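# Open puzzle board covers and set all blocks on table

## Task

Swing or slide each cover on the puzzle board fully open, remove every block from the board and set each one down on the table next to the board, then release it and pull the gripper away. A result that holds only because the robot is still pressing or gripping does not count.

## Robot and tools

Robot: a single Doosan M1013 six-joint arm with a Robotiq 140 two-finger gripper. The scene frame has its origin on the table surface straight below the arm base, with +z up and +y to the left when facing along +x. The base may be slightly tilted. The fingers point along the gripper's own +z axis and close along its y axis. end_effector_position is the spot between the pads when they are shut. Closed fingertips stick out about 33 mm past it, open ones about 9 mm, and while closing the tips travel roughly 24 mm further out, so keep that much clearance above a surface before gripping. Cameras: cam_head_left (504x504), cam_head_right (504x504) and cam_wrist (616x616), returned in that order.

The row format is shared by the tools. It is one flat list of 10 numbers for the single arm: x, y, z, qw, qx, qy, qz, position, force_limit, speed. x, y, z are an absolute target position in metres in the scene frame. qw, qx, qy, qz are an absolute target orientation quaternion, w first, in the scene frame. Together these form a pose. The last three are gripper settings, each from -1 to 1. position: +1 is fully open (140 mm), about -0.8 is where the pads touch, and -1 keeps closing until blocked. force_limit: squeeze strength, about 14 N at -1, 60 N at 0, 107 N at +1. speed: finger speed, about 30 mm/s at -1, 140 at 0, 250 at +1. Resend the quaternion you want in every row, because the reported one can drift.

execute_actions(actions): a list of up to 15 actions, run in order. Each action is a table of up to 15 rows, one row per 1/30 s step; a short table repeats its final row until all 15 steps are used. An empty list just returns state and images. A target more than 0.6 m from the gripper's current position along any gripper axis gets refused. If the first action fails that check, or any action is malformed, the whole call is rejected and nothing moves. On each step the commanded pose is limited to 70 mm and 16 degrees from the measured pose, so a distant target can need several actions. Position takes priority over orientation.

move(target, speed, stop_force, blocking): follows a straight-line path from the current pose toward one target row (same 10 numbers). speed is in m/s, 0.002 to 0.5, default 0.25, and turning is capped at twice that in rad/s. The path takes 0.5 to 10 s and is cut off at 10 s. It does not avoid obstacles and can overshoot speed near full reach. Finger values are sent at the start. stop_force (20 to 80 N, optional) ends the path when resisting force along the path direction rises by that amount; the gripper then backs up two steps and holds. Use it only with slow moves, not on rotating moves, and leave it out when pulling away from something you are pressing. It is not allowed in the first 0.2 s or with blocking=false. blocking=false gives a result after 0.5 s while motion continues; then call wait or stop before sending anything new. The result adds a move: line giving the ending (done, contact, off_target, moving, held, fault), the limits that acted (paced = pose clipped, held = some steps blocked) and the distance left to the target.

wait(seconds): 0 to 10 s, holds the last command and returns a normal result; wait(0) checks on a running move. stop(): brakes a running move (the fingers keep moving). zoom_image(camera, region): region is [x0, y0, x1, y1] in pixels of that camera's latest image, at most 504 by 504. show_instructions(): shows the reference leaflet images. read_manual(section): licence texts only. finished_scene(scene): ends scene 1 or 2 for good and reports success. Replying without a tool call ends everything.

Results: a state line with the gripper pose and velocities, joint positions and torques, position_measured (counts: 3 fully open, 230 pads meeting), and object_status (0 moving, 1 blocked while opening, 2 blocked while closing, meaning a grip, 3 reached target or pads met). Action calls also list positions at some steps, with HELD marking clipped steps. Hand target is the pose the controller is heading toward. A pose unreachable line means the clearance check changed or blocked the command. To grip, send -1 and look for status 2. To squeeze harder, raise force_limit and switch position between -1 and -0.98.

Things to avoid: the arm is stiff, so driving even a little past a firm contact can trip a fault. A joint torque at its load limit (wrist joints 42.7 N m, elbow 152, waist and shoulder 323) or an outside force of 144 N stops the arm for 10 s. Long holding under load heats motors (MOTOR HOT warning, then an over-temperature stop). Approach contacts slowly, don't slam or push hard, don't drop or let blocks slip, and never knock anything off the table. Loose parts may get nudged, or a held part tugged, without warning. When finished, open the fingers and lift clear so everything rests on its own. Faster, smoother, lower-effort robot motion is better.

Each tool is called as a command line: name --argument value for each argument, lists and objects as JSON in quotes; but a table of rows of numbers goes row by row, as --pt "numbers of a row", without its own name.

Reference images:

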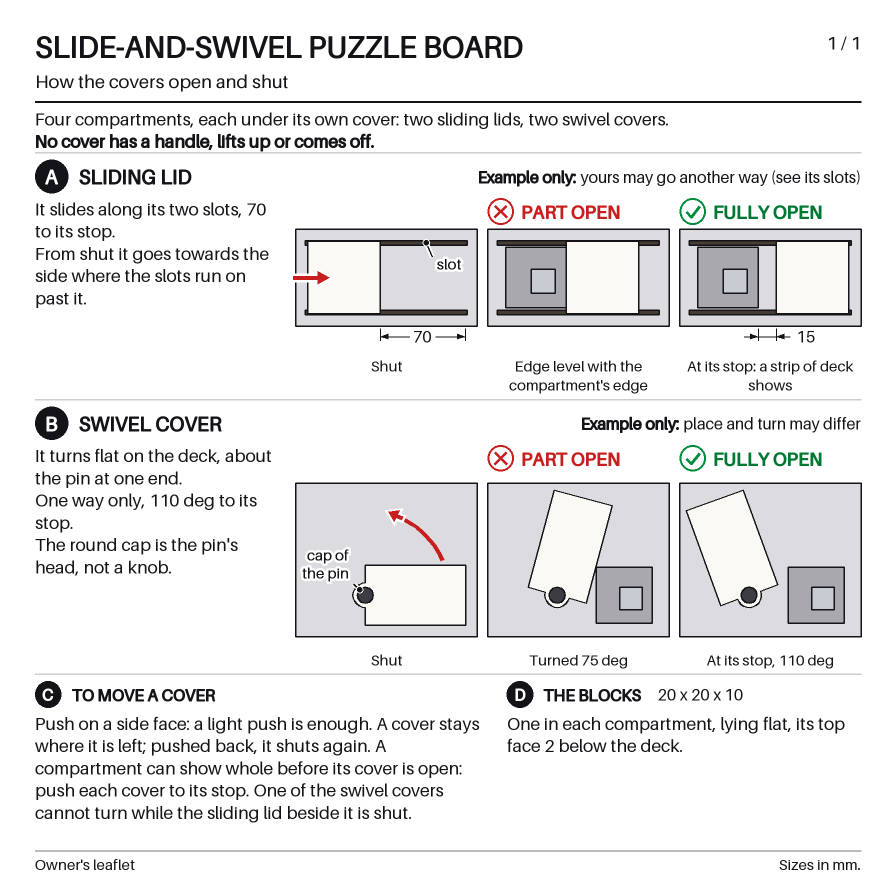

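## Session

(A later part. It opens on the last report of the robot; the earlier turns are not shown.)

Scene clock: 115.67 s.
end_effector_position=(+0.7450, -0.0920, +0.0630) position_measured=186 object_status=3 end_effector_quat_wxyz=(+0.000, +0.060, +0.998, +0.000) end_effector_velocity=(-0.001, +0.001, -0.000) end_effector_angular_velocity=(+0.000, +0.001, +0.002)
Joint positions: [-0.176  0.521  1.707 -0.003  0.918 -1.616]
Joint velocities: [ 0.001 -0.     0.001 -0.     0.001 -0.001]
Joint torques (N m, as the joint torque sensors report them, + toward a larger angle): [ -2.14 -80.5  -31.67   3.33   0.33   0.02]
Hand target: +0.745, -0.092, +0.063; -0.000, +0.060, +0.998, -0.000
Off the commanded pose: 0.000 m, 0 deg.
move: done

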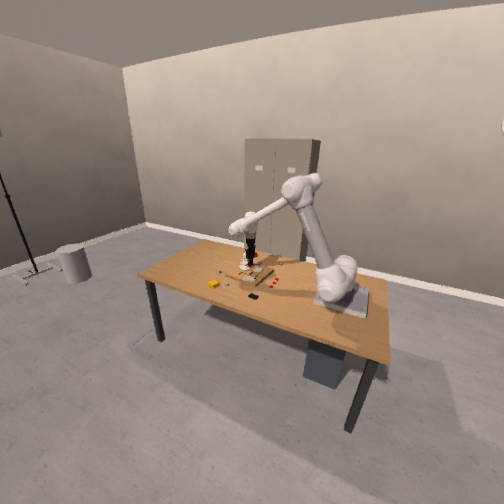

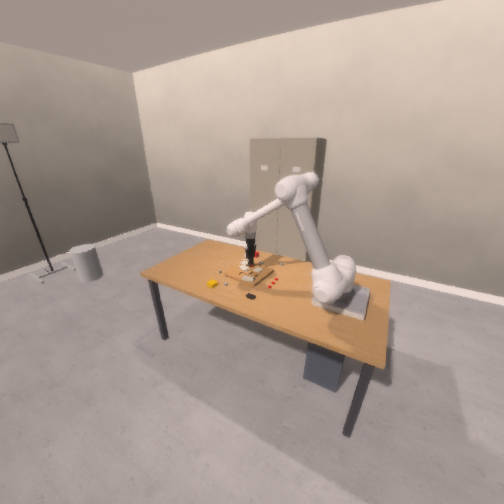

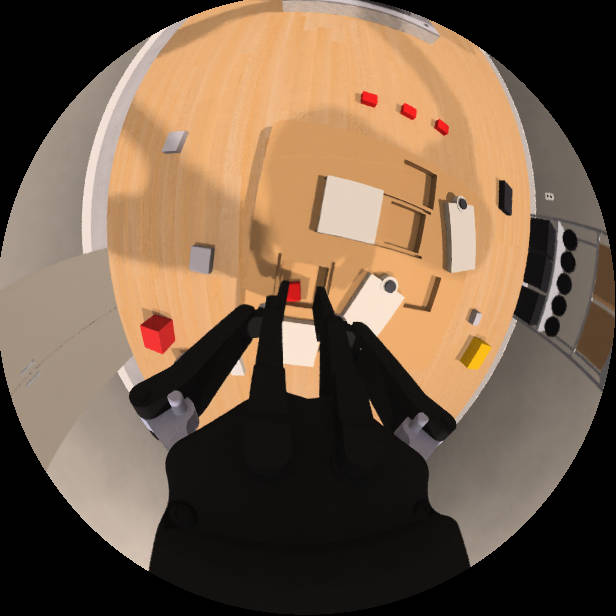

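move --target '[0.742,-0.103,0.06,0,-0.03,0.9995,0,-1,0,0]'

move --target '[0.742,-0.103,0.05,0,-0.03,0.9995,0,-1,0,0]' --speed 0.005 --stop_force 20

move --target '[0.736,-0.089,0.0549,0,0.05,0.9987,0,-1,0,0]' --speed 0.03

move --target '[0.736,-0.089,0.063,0,0.05,0.9987,0,-1,0,0]' --speed 0.05

move --target '[0.736,-0.09,0.063,0,0.05,0.9987,0,-0.48,0,0]'

move --target '[0.736,-0.09,0.0465,0,0.05,0.9987,0,-0.48,0,0]' --speed 0.008 --stop_force 20

Scene clock: 116.60 s.
end_effector_position=(+0.7420, -0.1030, +0.0600) position_measured=233 object_status=3 end_effector_quat_wxyz=(-0.000, -0.030, +1.000, -0.000) end_effector_velocity=(-0.001, +0.000, -0.001) end_effector_angular_velocity=(+0.001, +0.002, -0.000)
Joint positions: [-0.191  0.522  1.712 -0.004  0.912 -1.811]
Joint velocities: [-0.    -0.     0.001  0.     0.    -0.   ]
Joint torques (N m, as the joint torque sensors report them, + toward a larger angle): [  0.33 -80.01 -30.67   3.53  -0.06   0.26]
Hand target: +0.742, -0.103, +0.060; +0.000, -0.030, +1.000, +0.000
Off the commanded pose: 0.000 m, 0 deg.
move: done

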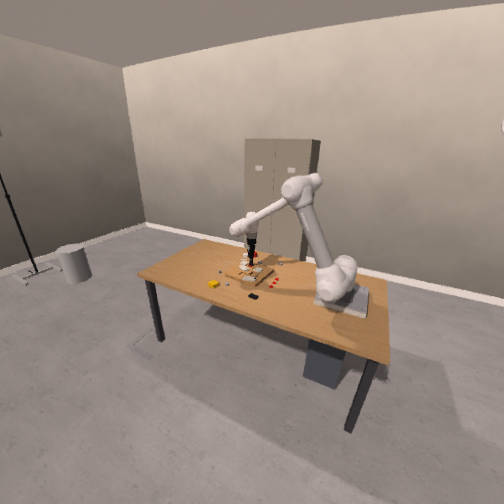

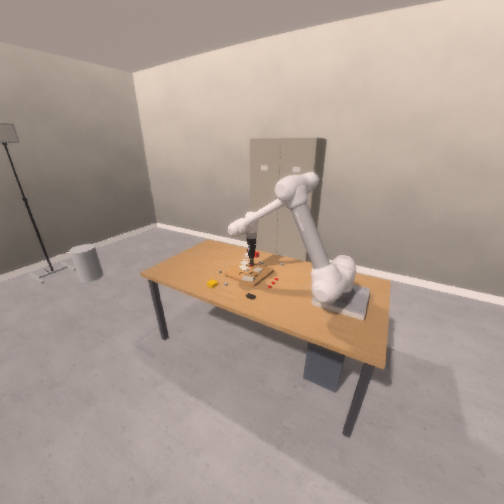

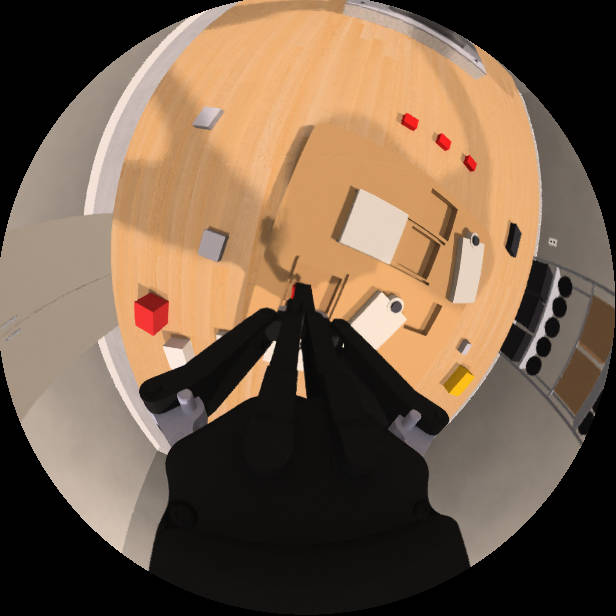

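Scene clock: 118.00 s.
end_effector_position=(+0.7420, -0.1030, +0.0546) position_measured=233 object_status=3 end_effector_quat_wxyz=(-0.000, -0.030, +1.000, +0.000) end_effector_velocity=(-0.000, +0.001, +0.000) end_effector_angular_velocity=(+0.000, +0.001, +0.001)
Joint positions: [-0.191  0.528  1.715 -0.004  0.903 -1.811]
Joint velocities: [ 0.002 -0.001  0.    -0.     0.001  0.   ]
Joint torques (N m, as the joint torque sensors report them, + toward a larger angle): [ -1.57 -57.12 -20.26   3.45  -1.59   0.2 ]
Hand target: +0.742, -0.103, +0.055; +0.000, -0.030, +1.000, -0.000
Off the commanded pose: 0.005 m, 0 deg.
move: contact

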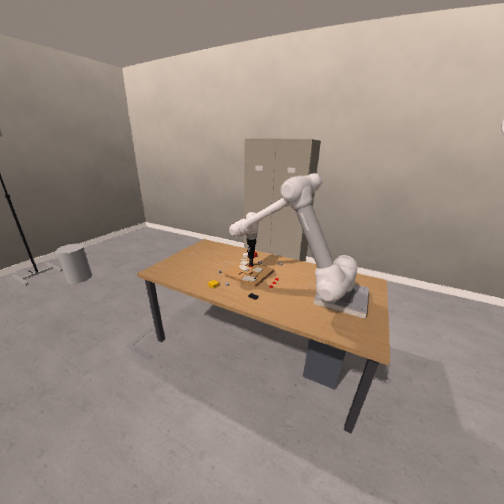

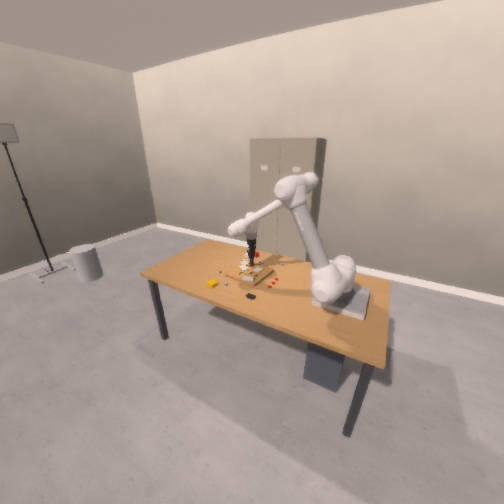

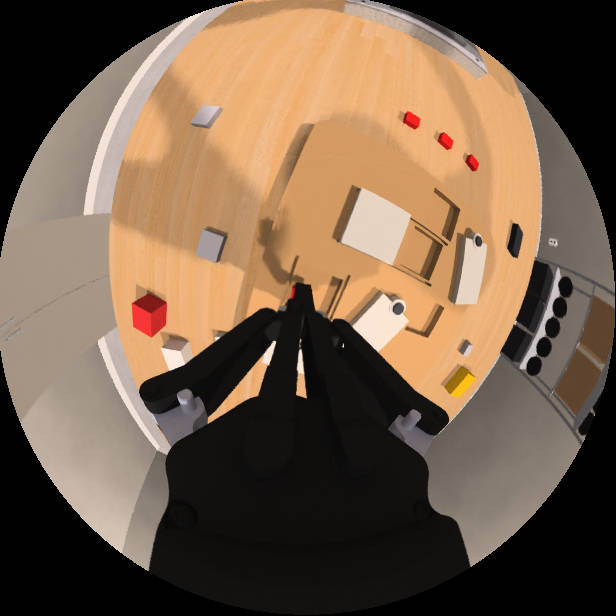

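Scene clock: 120.90 s.
end_effector_position=(+0.7360, -0.0890, +0.0549) position_measured=233 object_status=3 end_effector_quat_wxyz=(-0.000, +0.050, +0.999, +0.000) end_effector_velocity=(-0.000, -0.000, -0.000) end_effector_angular_velocity=(+0.000, +0.001, -0.002)
Joint positions: [-0.174  0.517  1.732 -0.003  0.897 -1.634]
Joint velocities: [-0.001 -0.     0.     0.     0.001  0.001]
Joint torques (N m, as the joint torque sensors report them, + toward a larger angle): [  0.3  -71.9  -23.18   4.16   0.81   0.08]
Hand target: +0.736, -0.089, +0.055; -0.000, +0.050, +0.999, -0.000
Off the commanded pose: 0.000 m, 0 deg.
move: done

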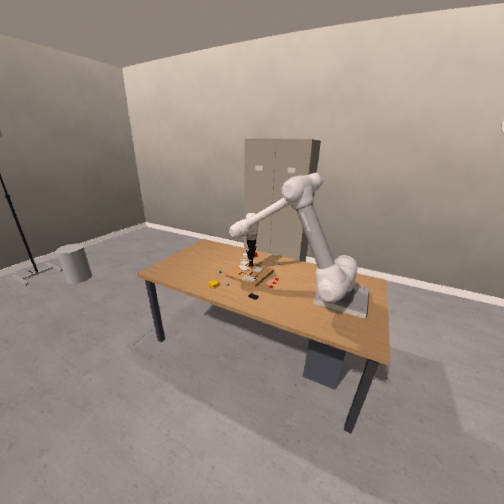

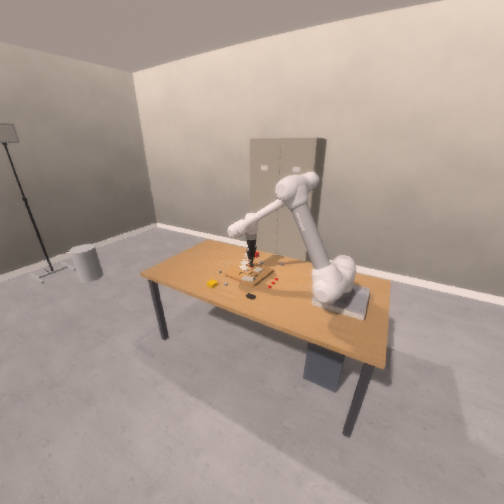

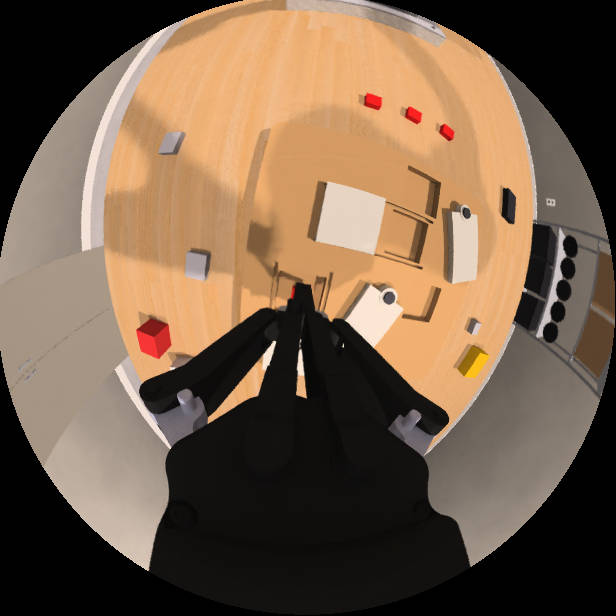

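Scene clock: 121.60 s.
end_effector_position=(+0.7360, -0.0890, +0.0630) position_measured=233 object_status=3 end_effector_quat_wxyz=(-0.000, +0.050, +0.999, +0.000) end_effector_velocity=(-0.001, +0.001, -0.001) end_effector_angular_velocity=(-0.000, +0.001, +0.001)
Joint positions: [-0.174  0.509  1.727 -0.003  0.91  -1.634]
Joint velocities: [ 0.001  0.     0.001 -0.     0.     0.   ]
Joint torques (N m, as the joint torque sensors report them, + toward a larger angle): [ -2.47 -80.3  -29.98   3.47   0.22   0.09]
Hand target: +0.736, -0.089, +0.063; +0.000, +0.050, +0.999, +0.000
Off the commanded pose: 0.000 m, 0 deg.
move: done

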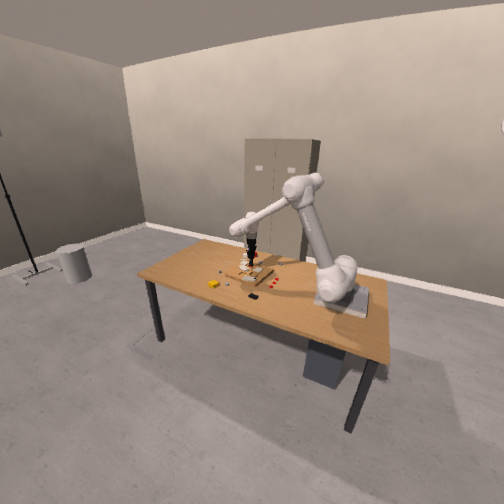

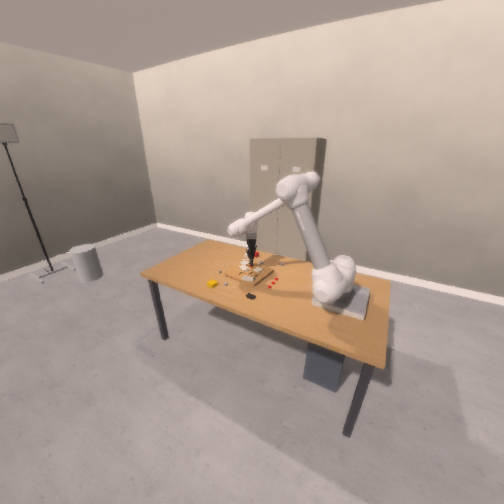

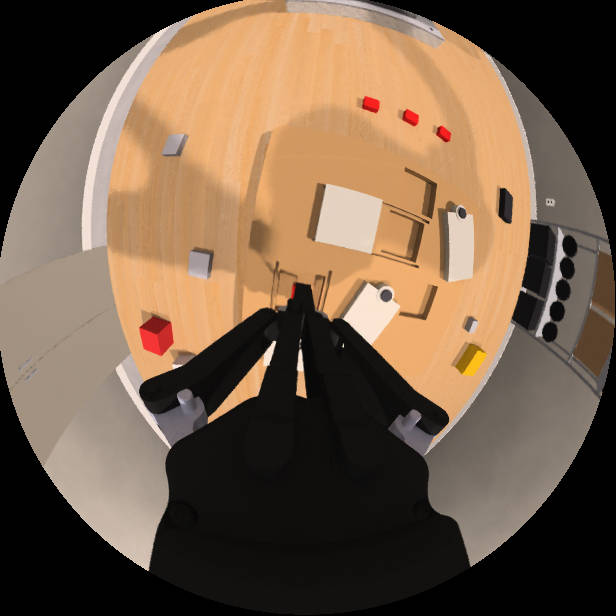

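Scene clock: 122.30 s.
end_effector_position=(+0.7360, -0.0900, +0.0630) position_measured=190 object_status=3 end_effector_quat_wxyz=(+0.000, +0.050, +0.999, +0.000) end_effector_velocity=(+0.000, +0.000, +0.000) end_effector_angular_velocity=(-0.000, -0.000, +0.000)
Joint positions: [-0.175  0.509  1.727 -0.003  0.91  -1.636]
Joint velocities: [ 0.001  0.    -0.     0.     0.     0.   ]
Joint torques (N m, as the joint torque sensors report them, + toward a larger angle): [ -2.99 -79.68 -31.08   3.38   0.49   0.2 ]
Hand target: +0.736, -0.090, +0.063; +0.000, +0.050, +0.999, +0.000
Off the commanded pose: 0.000 m, 0 deg.
move: done

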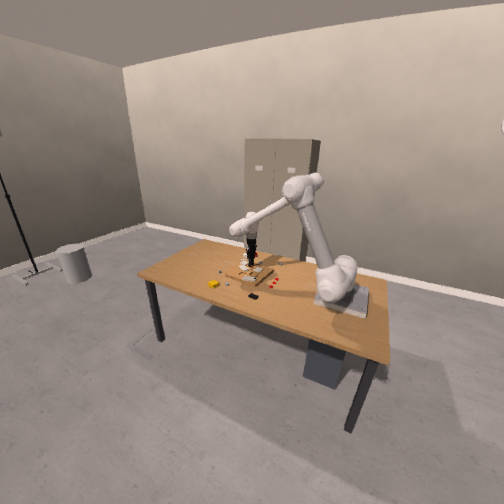

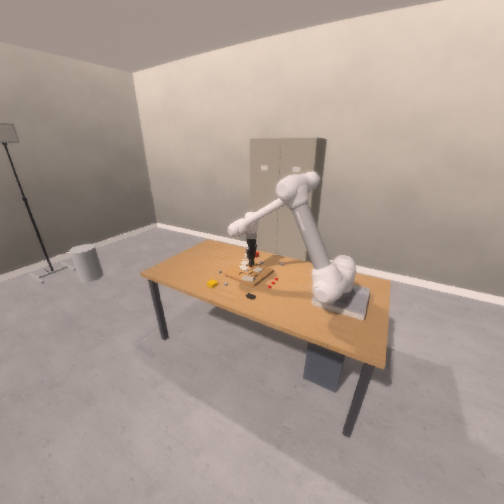

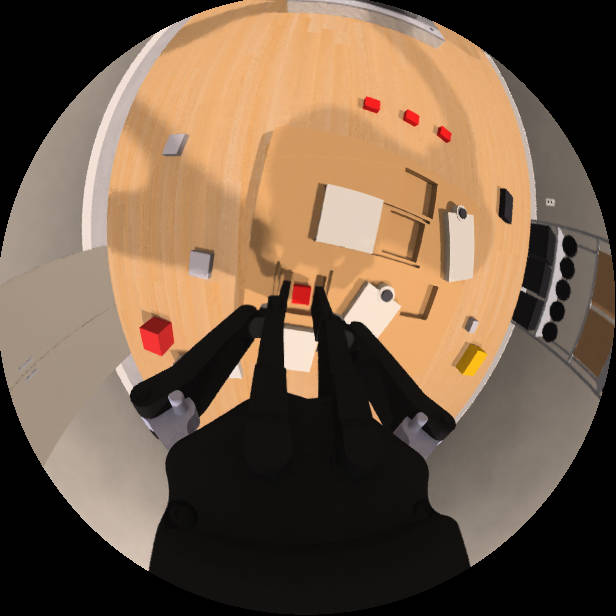

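Scene clock: 124.57 s.
end_effector_position=(+0.7360, -0.0900, +0.0465) position_measured=190 object_status=3 end_effector_quat_wxyz=(-0.000, +0.050, +0.999, -0.000) end_effector_velocity=(-0.000, -0.001, -0.000) end_effector_angular_velocity=(-0.000, +0.000, -0.001)
Joint positions: [-0.175  0.526  1.736 -0.004  0.884 -1.635]
Joint velocities: [-0.001  0.     0.    -0.     0.     0.   ]
Joint torques (N m, as the joint torque sensors report them, + toward a larger angle): [ -1.41 -79.79 -30.84   3.43   0.08   0.08]
Hand target: +0.736, -0.090, +0.046; -0.000, +0.050, +0.999, -0.000
Off the commanded pose: 0.000 m, 0 deg.
move: done

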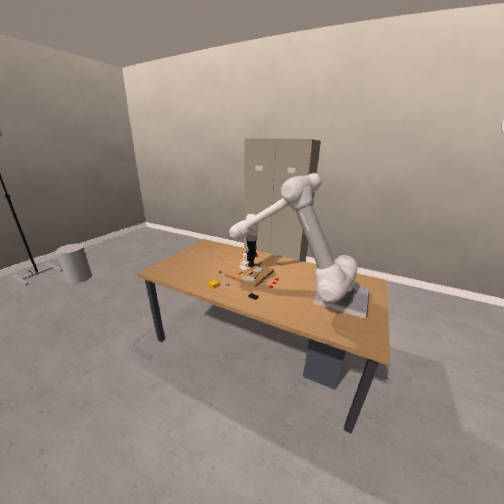

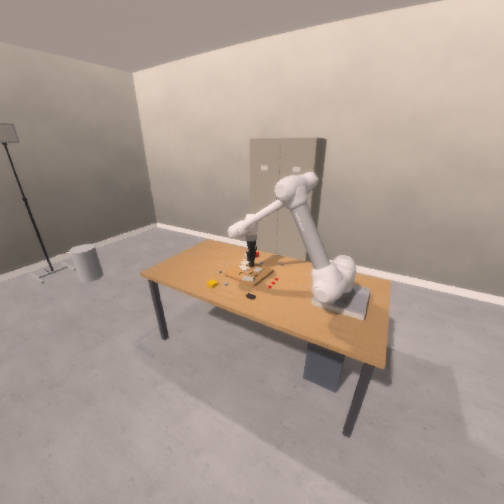

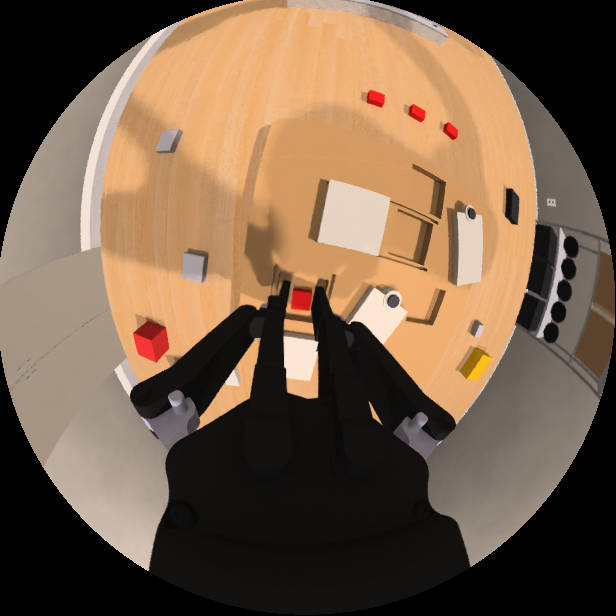

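move --target '[0.736,-0.09,0.0465,0,0.05,0.9987,0,-1,0,-0.5]'

move --target '[0.736,-0.09,0.09,0,0.05,0.9987,0,-1,0,-0.5]' --speed 0.1

move --target '[0.47,-0.08,0.075,0,0.05,0.9987,0,-1,0,-0.5]'

move --target '[0.47,-0.08,0.0355,0,0.05,0.9987,0,-1,0,-0.5]' --speed 0.04

move --target '[0.47,-0.08,0.0355,0,0.05,0.9987,0,-0.4,0,0]'

move --target '[0.45,-0.08,0.25,0,0.05,0.9987,0,-0.4,0,0]'

zoom_image --camera "cam_head_left" --region '[210,245,300,300]'

Scene clock: 125.50 s.
end_effector_position=(+0.7360, -0.0900, +0.0465) position_measured=206 object_status=2 end_effector_quat_wxyz=(-0.000, +0.050, +0.999, -0.000) end_effector_velocity=(+0.000, +0.000, +0.000) end_effector_angular_velocity=(-0.000, -0.000, +0.001)
Joint positions: [-0.175  0.526  1.736 -0.004  0.884 -1.635]
Joint velocities: [ 0.     0.    -0.    -0.    -0.    -0.001]
Joint torques (N m, as the joint torque sensors report them, + toward a larger angle): [ -2.42 -72.07 -26.9    3.53  -0.35  -0.05]
Hand target: +0.736, -0.090, +0.046; +0.000, +0.050, +0.999, -0.000
Off the commanded pose: 0.000 m, 0 deg.
move: done

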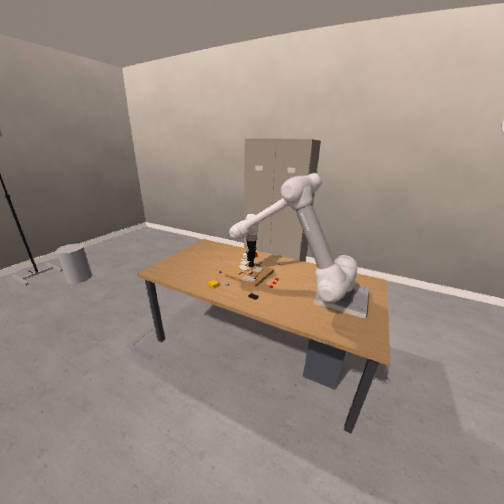

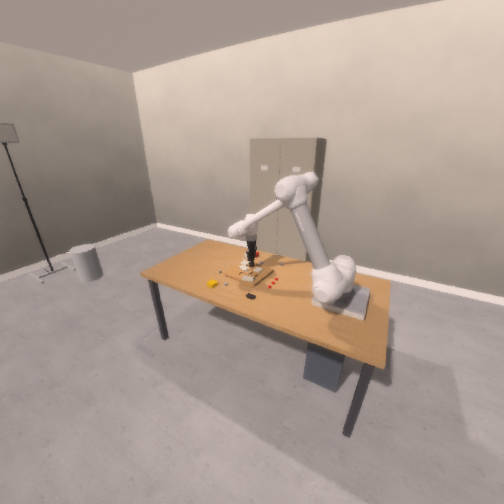

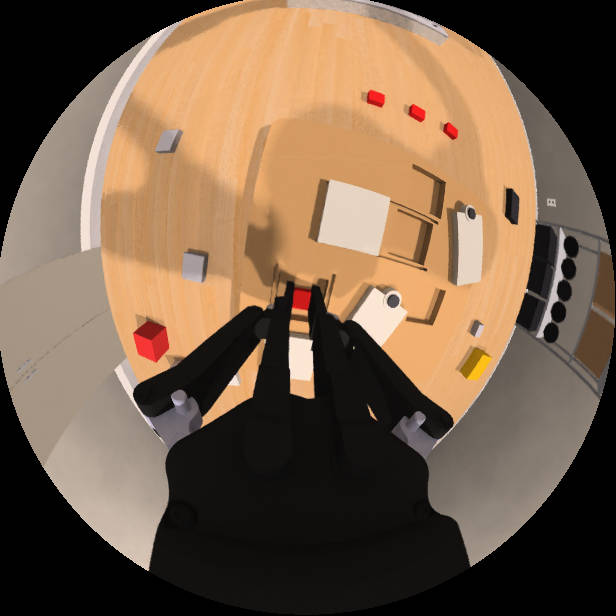

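Scene clock: 126.23 s.
end_effector_position=(+0.7360, -0.0901, +0.0900) position_measured=206 object_status=2 end_effector_quat_wxyz=(+0.000, +0.050, +0.999, +0.000) end_effector_velocity=(+0.000, -0.001, +0.000) end_effector_angular_velocity=(+0.000, -0.000, -0.001)
Joint positions: [-0.175  0.483  1.71  -0.003  0.953 -1.636]
Joint velocities: [-0.001 -0.    -0.     0.     0.    -0.   ]
Joint torques (N m, as the joint torque sensors report them, + toward a larger angle): [ -3.3  -78.32 -33.21   3.79   0.16  -0.05]
Hand target: +0.736, -0.090, +0.090; +0.000, +0.050, +0.999, +0.000
Off the commanded pose: 0.000 m, 0 deg.
move: done

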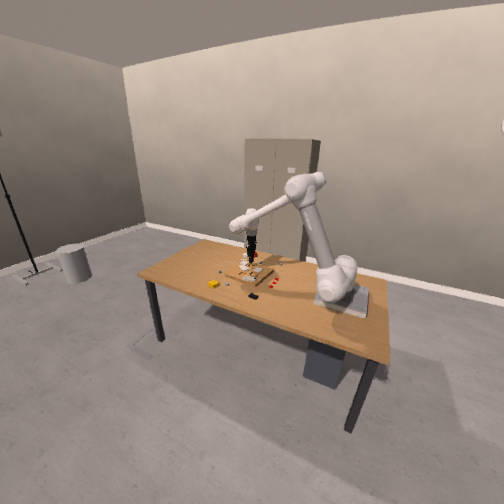

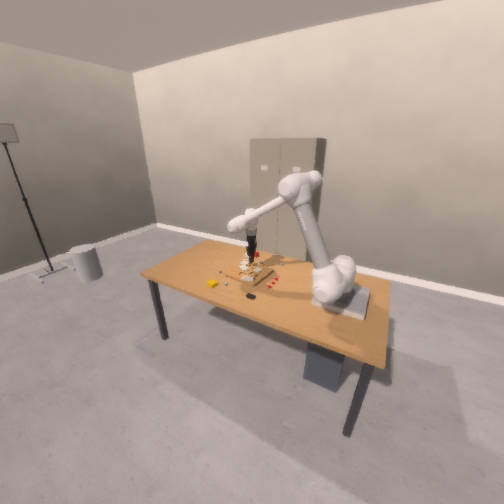

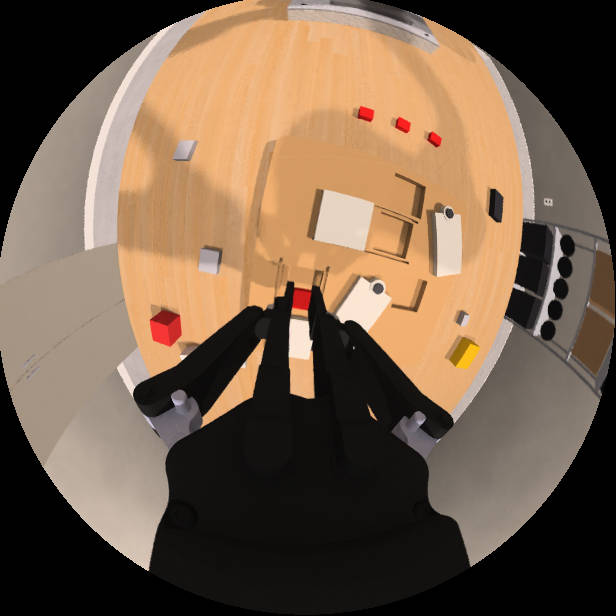

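Scene clock: 127.63 s.
end_effector_position=(+0.4700, -0.0803, +0.0752) position_measured=206 object_status=2 end_effector_quat_wxyz=(+0.000, +0.050, +0.999, -0.000) end_effector_velocity=(-0.002, +0.001, -0.001) end_effector_angular_velocity=(+0.002, +0.001, -0.002)
Joint positions: [-0.247  0.146  2.231 -0.004  0.768 -1.707]
Joint velocities: [-0.    -0.001  0.002  0.002 -0.    -0.   ]
Joint torques (N m, as the joint torque sensors report them, + toward a larger angle): [ -4.19 -41.47 -27.24   2.7    0.     0.05]
Hand target: +0.470, -0.080, +0.075; +0.000, +0.050, +0.999, +0.000
Off the commanded pose: 0.000 m, 0 deg.
move: done

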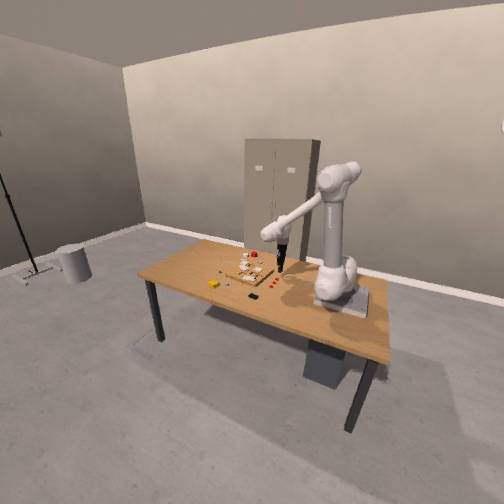

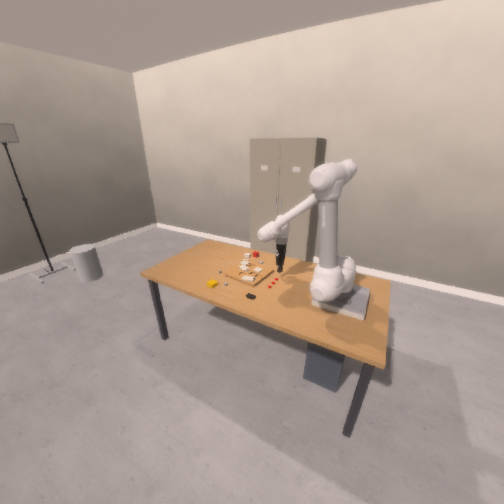

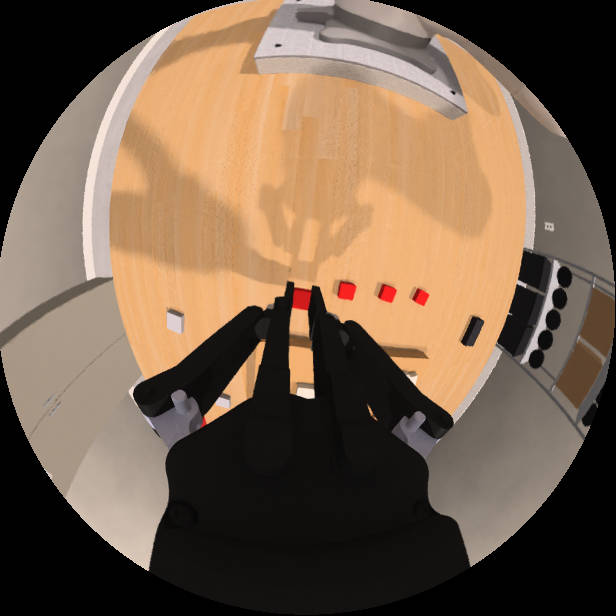

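Scene clock: 128.87 s.
end_effector_position=(+0.4700, -0.0800, +0.0355) position_measured=206 object_status=2 end_effector_quat_wxyz=(+0.000, +0.050, +0.999, -0.000) end_effector_velocity=(+0.002, -0.000, +0.001) end_effector_angular_velocity=(-0.001, -0.002, -0.001)
Joint positions: [-0.247  0.208  2.26  -0.005  0.678 -1.706]
Joint velocities: [ 0.001 -0.    -0.002 -0.    -0.     0.001]
Joint torques (N m, as the joint torque sensors report them, + toward a larger angle): [ -1.09 -44.27 -25.02   2.74  -0.02   0.21]
Hand target: +0.470, -0.080, +0.035; -0.000, +0.050, +0.999, -0.000
Off the commanded pose: 0.000 m, 0 deg.
move: done

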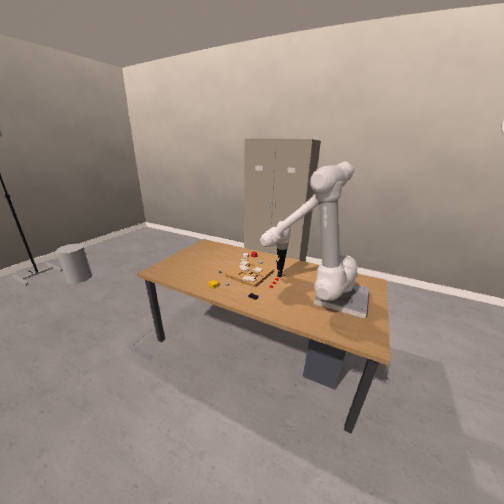

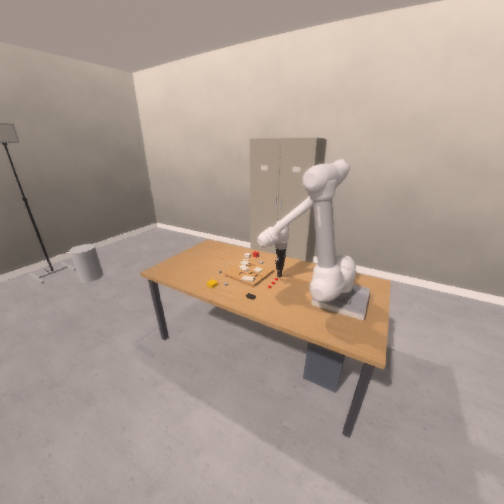

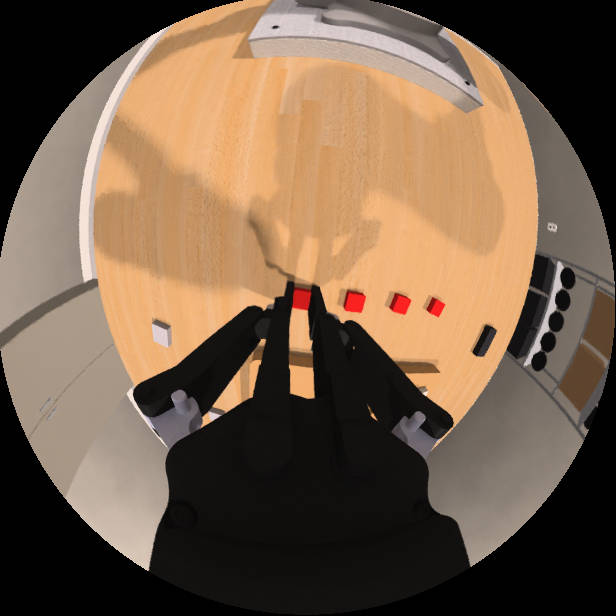

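Scene clock: 129.57 s.
end_effector_position=(+0.4700, -0.0800, +0.0355) position_measured=179 object_status=3 end_effector_quat_wxyz=(-0.000, +0.050, +0.999, -0.000) end_effector_velocity=(+0.001, +0.000, +0.000) end_effector_angular_velocity=(-0.000, -0.001, +0.001)
Joint positions: [-0.247  0.208  2.26  -0.005  0.678 -1.706]
Joint velocities: [ 0.001 -0.    -0.001  0.    -0.    -0.   ]
Joint torques (N m, as the joint torque sensors report them, + toward a larger angle): [ -1.58 -44.84 -23.92   2.99   0.05   0.25]
Hand target: +0.470, -0.080, +0.035; +0.000, +0.050, +0.999, -0.000
Off the commanded pose: 0.000 m, 0 deg.
move: done

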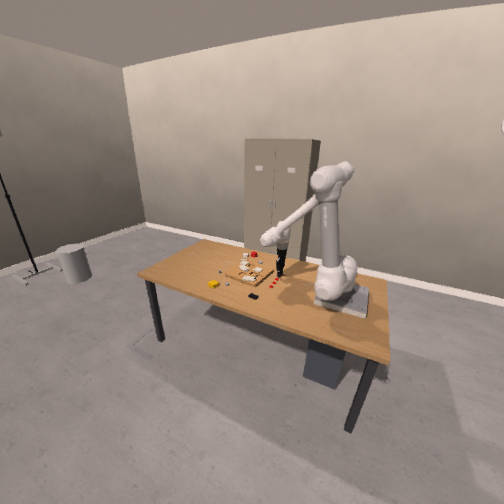

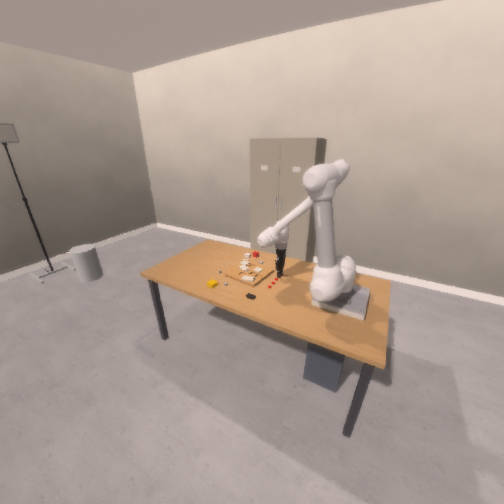

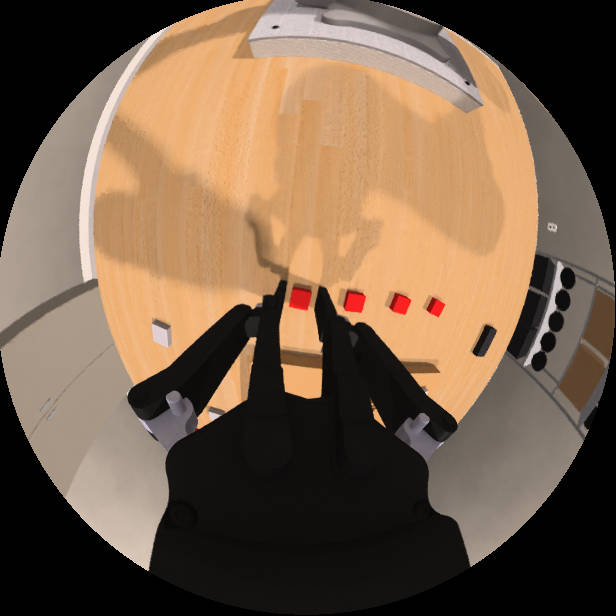

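Scene clock: 130.77 s.
end_effector_position=(+0.4501, -0.0800, +0.2501) position_measured=179 object_status=3 end_effector_quat_wxyz=(-0.000, +0.050, +0.999, +0.000) end_effector_velocity=(-0.001, +0.000, -0.000) end_effector_angular_velocity=(+0.000, +0.001, +0.001)
Joint positions: [-0.256 -0.081  2.082 -0.003  1.144 -1.717]
Joint velocities: [ 0.    -0.     0.001 -0.     0.001 -0.   ]
Joint torques (N m, as the joint torque sensors report them, + toward a larger angle): [ -0.78 -26.22 -35.86   4.07   0.05   0.15]
Hand target: +0.450, -0.080, +0.250; +0.000, +0.050, +0.999, +0.000
Off the commanded pose: 0.000 m, 0 deg.
move: done

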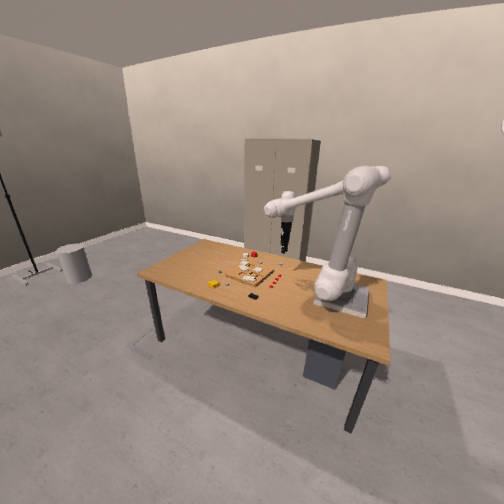

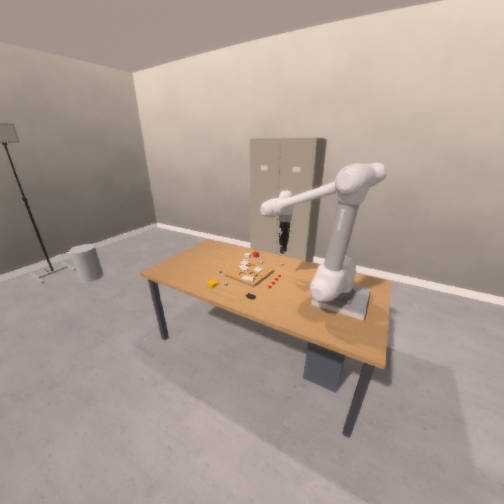

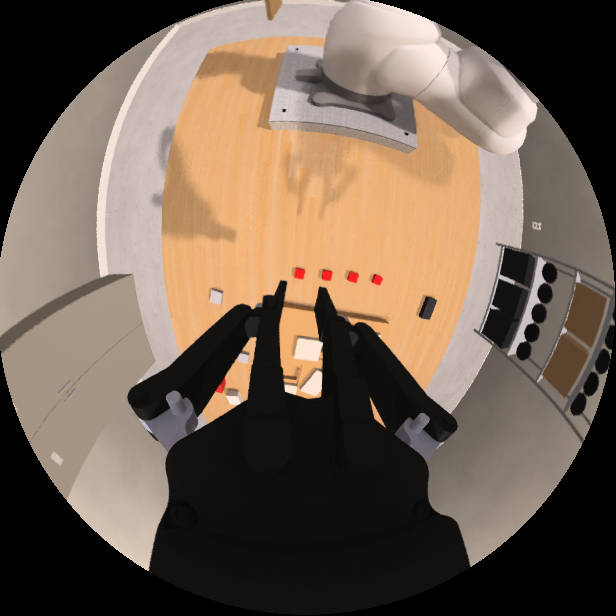

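Region (210, 245, 300, 300) of cam_head_left's 504x504 image, scaled by 5.600, with more detail than that image has.

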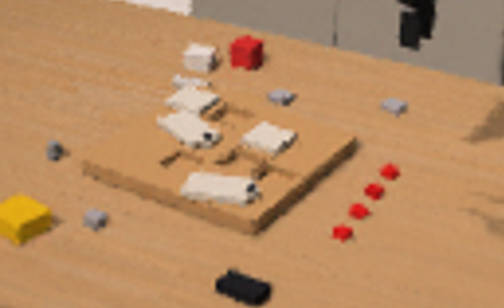

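finished_scene --scene 1

The scene is finished: the task was done.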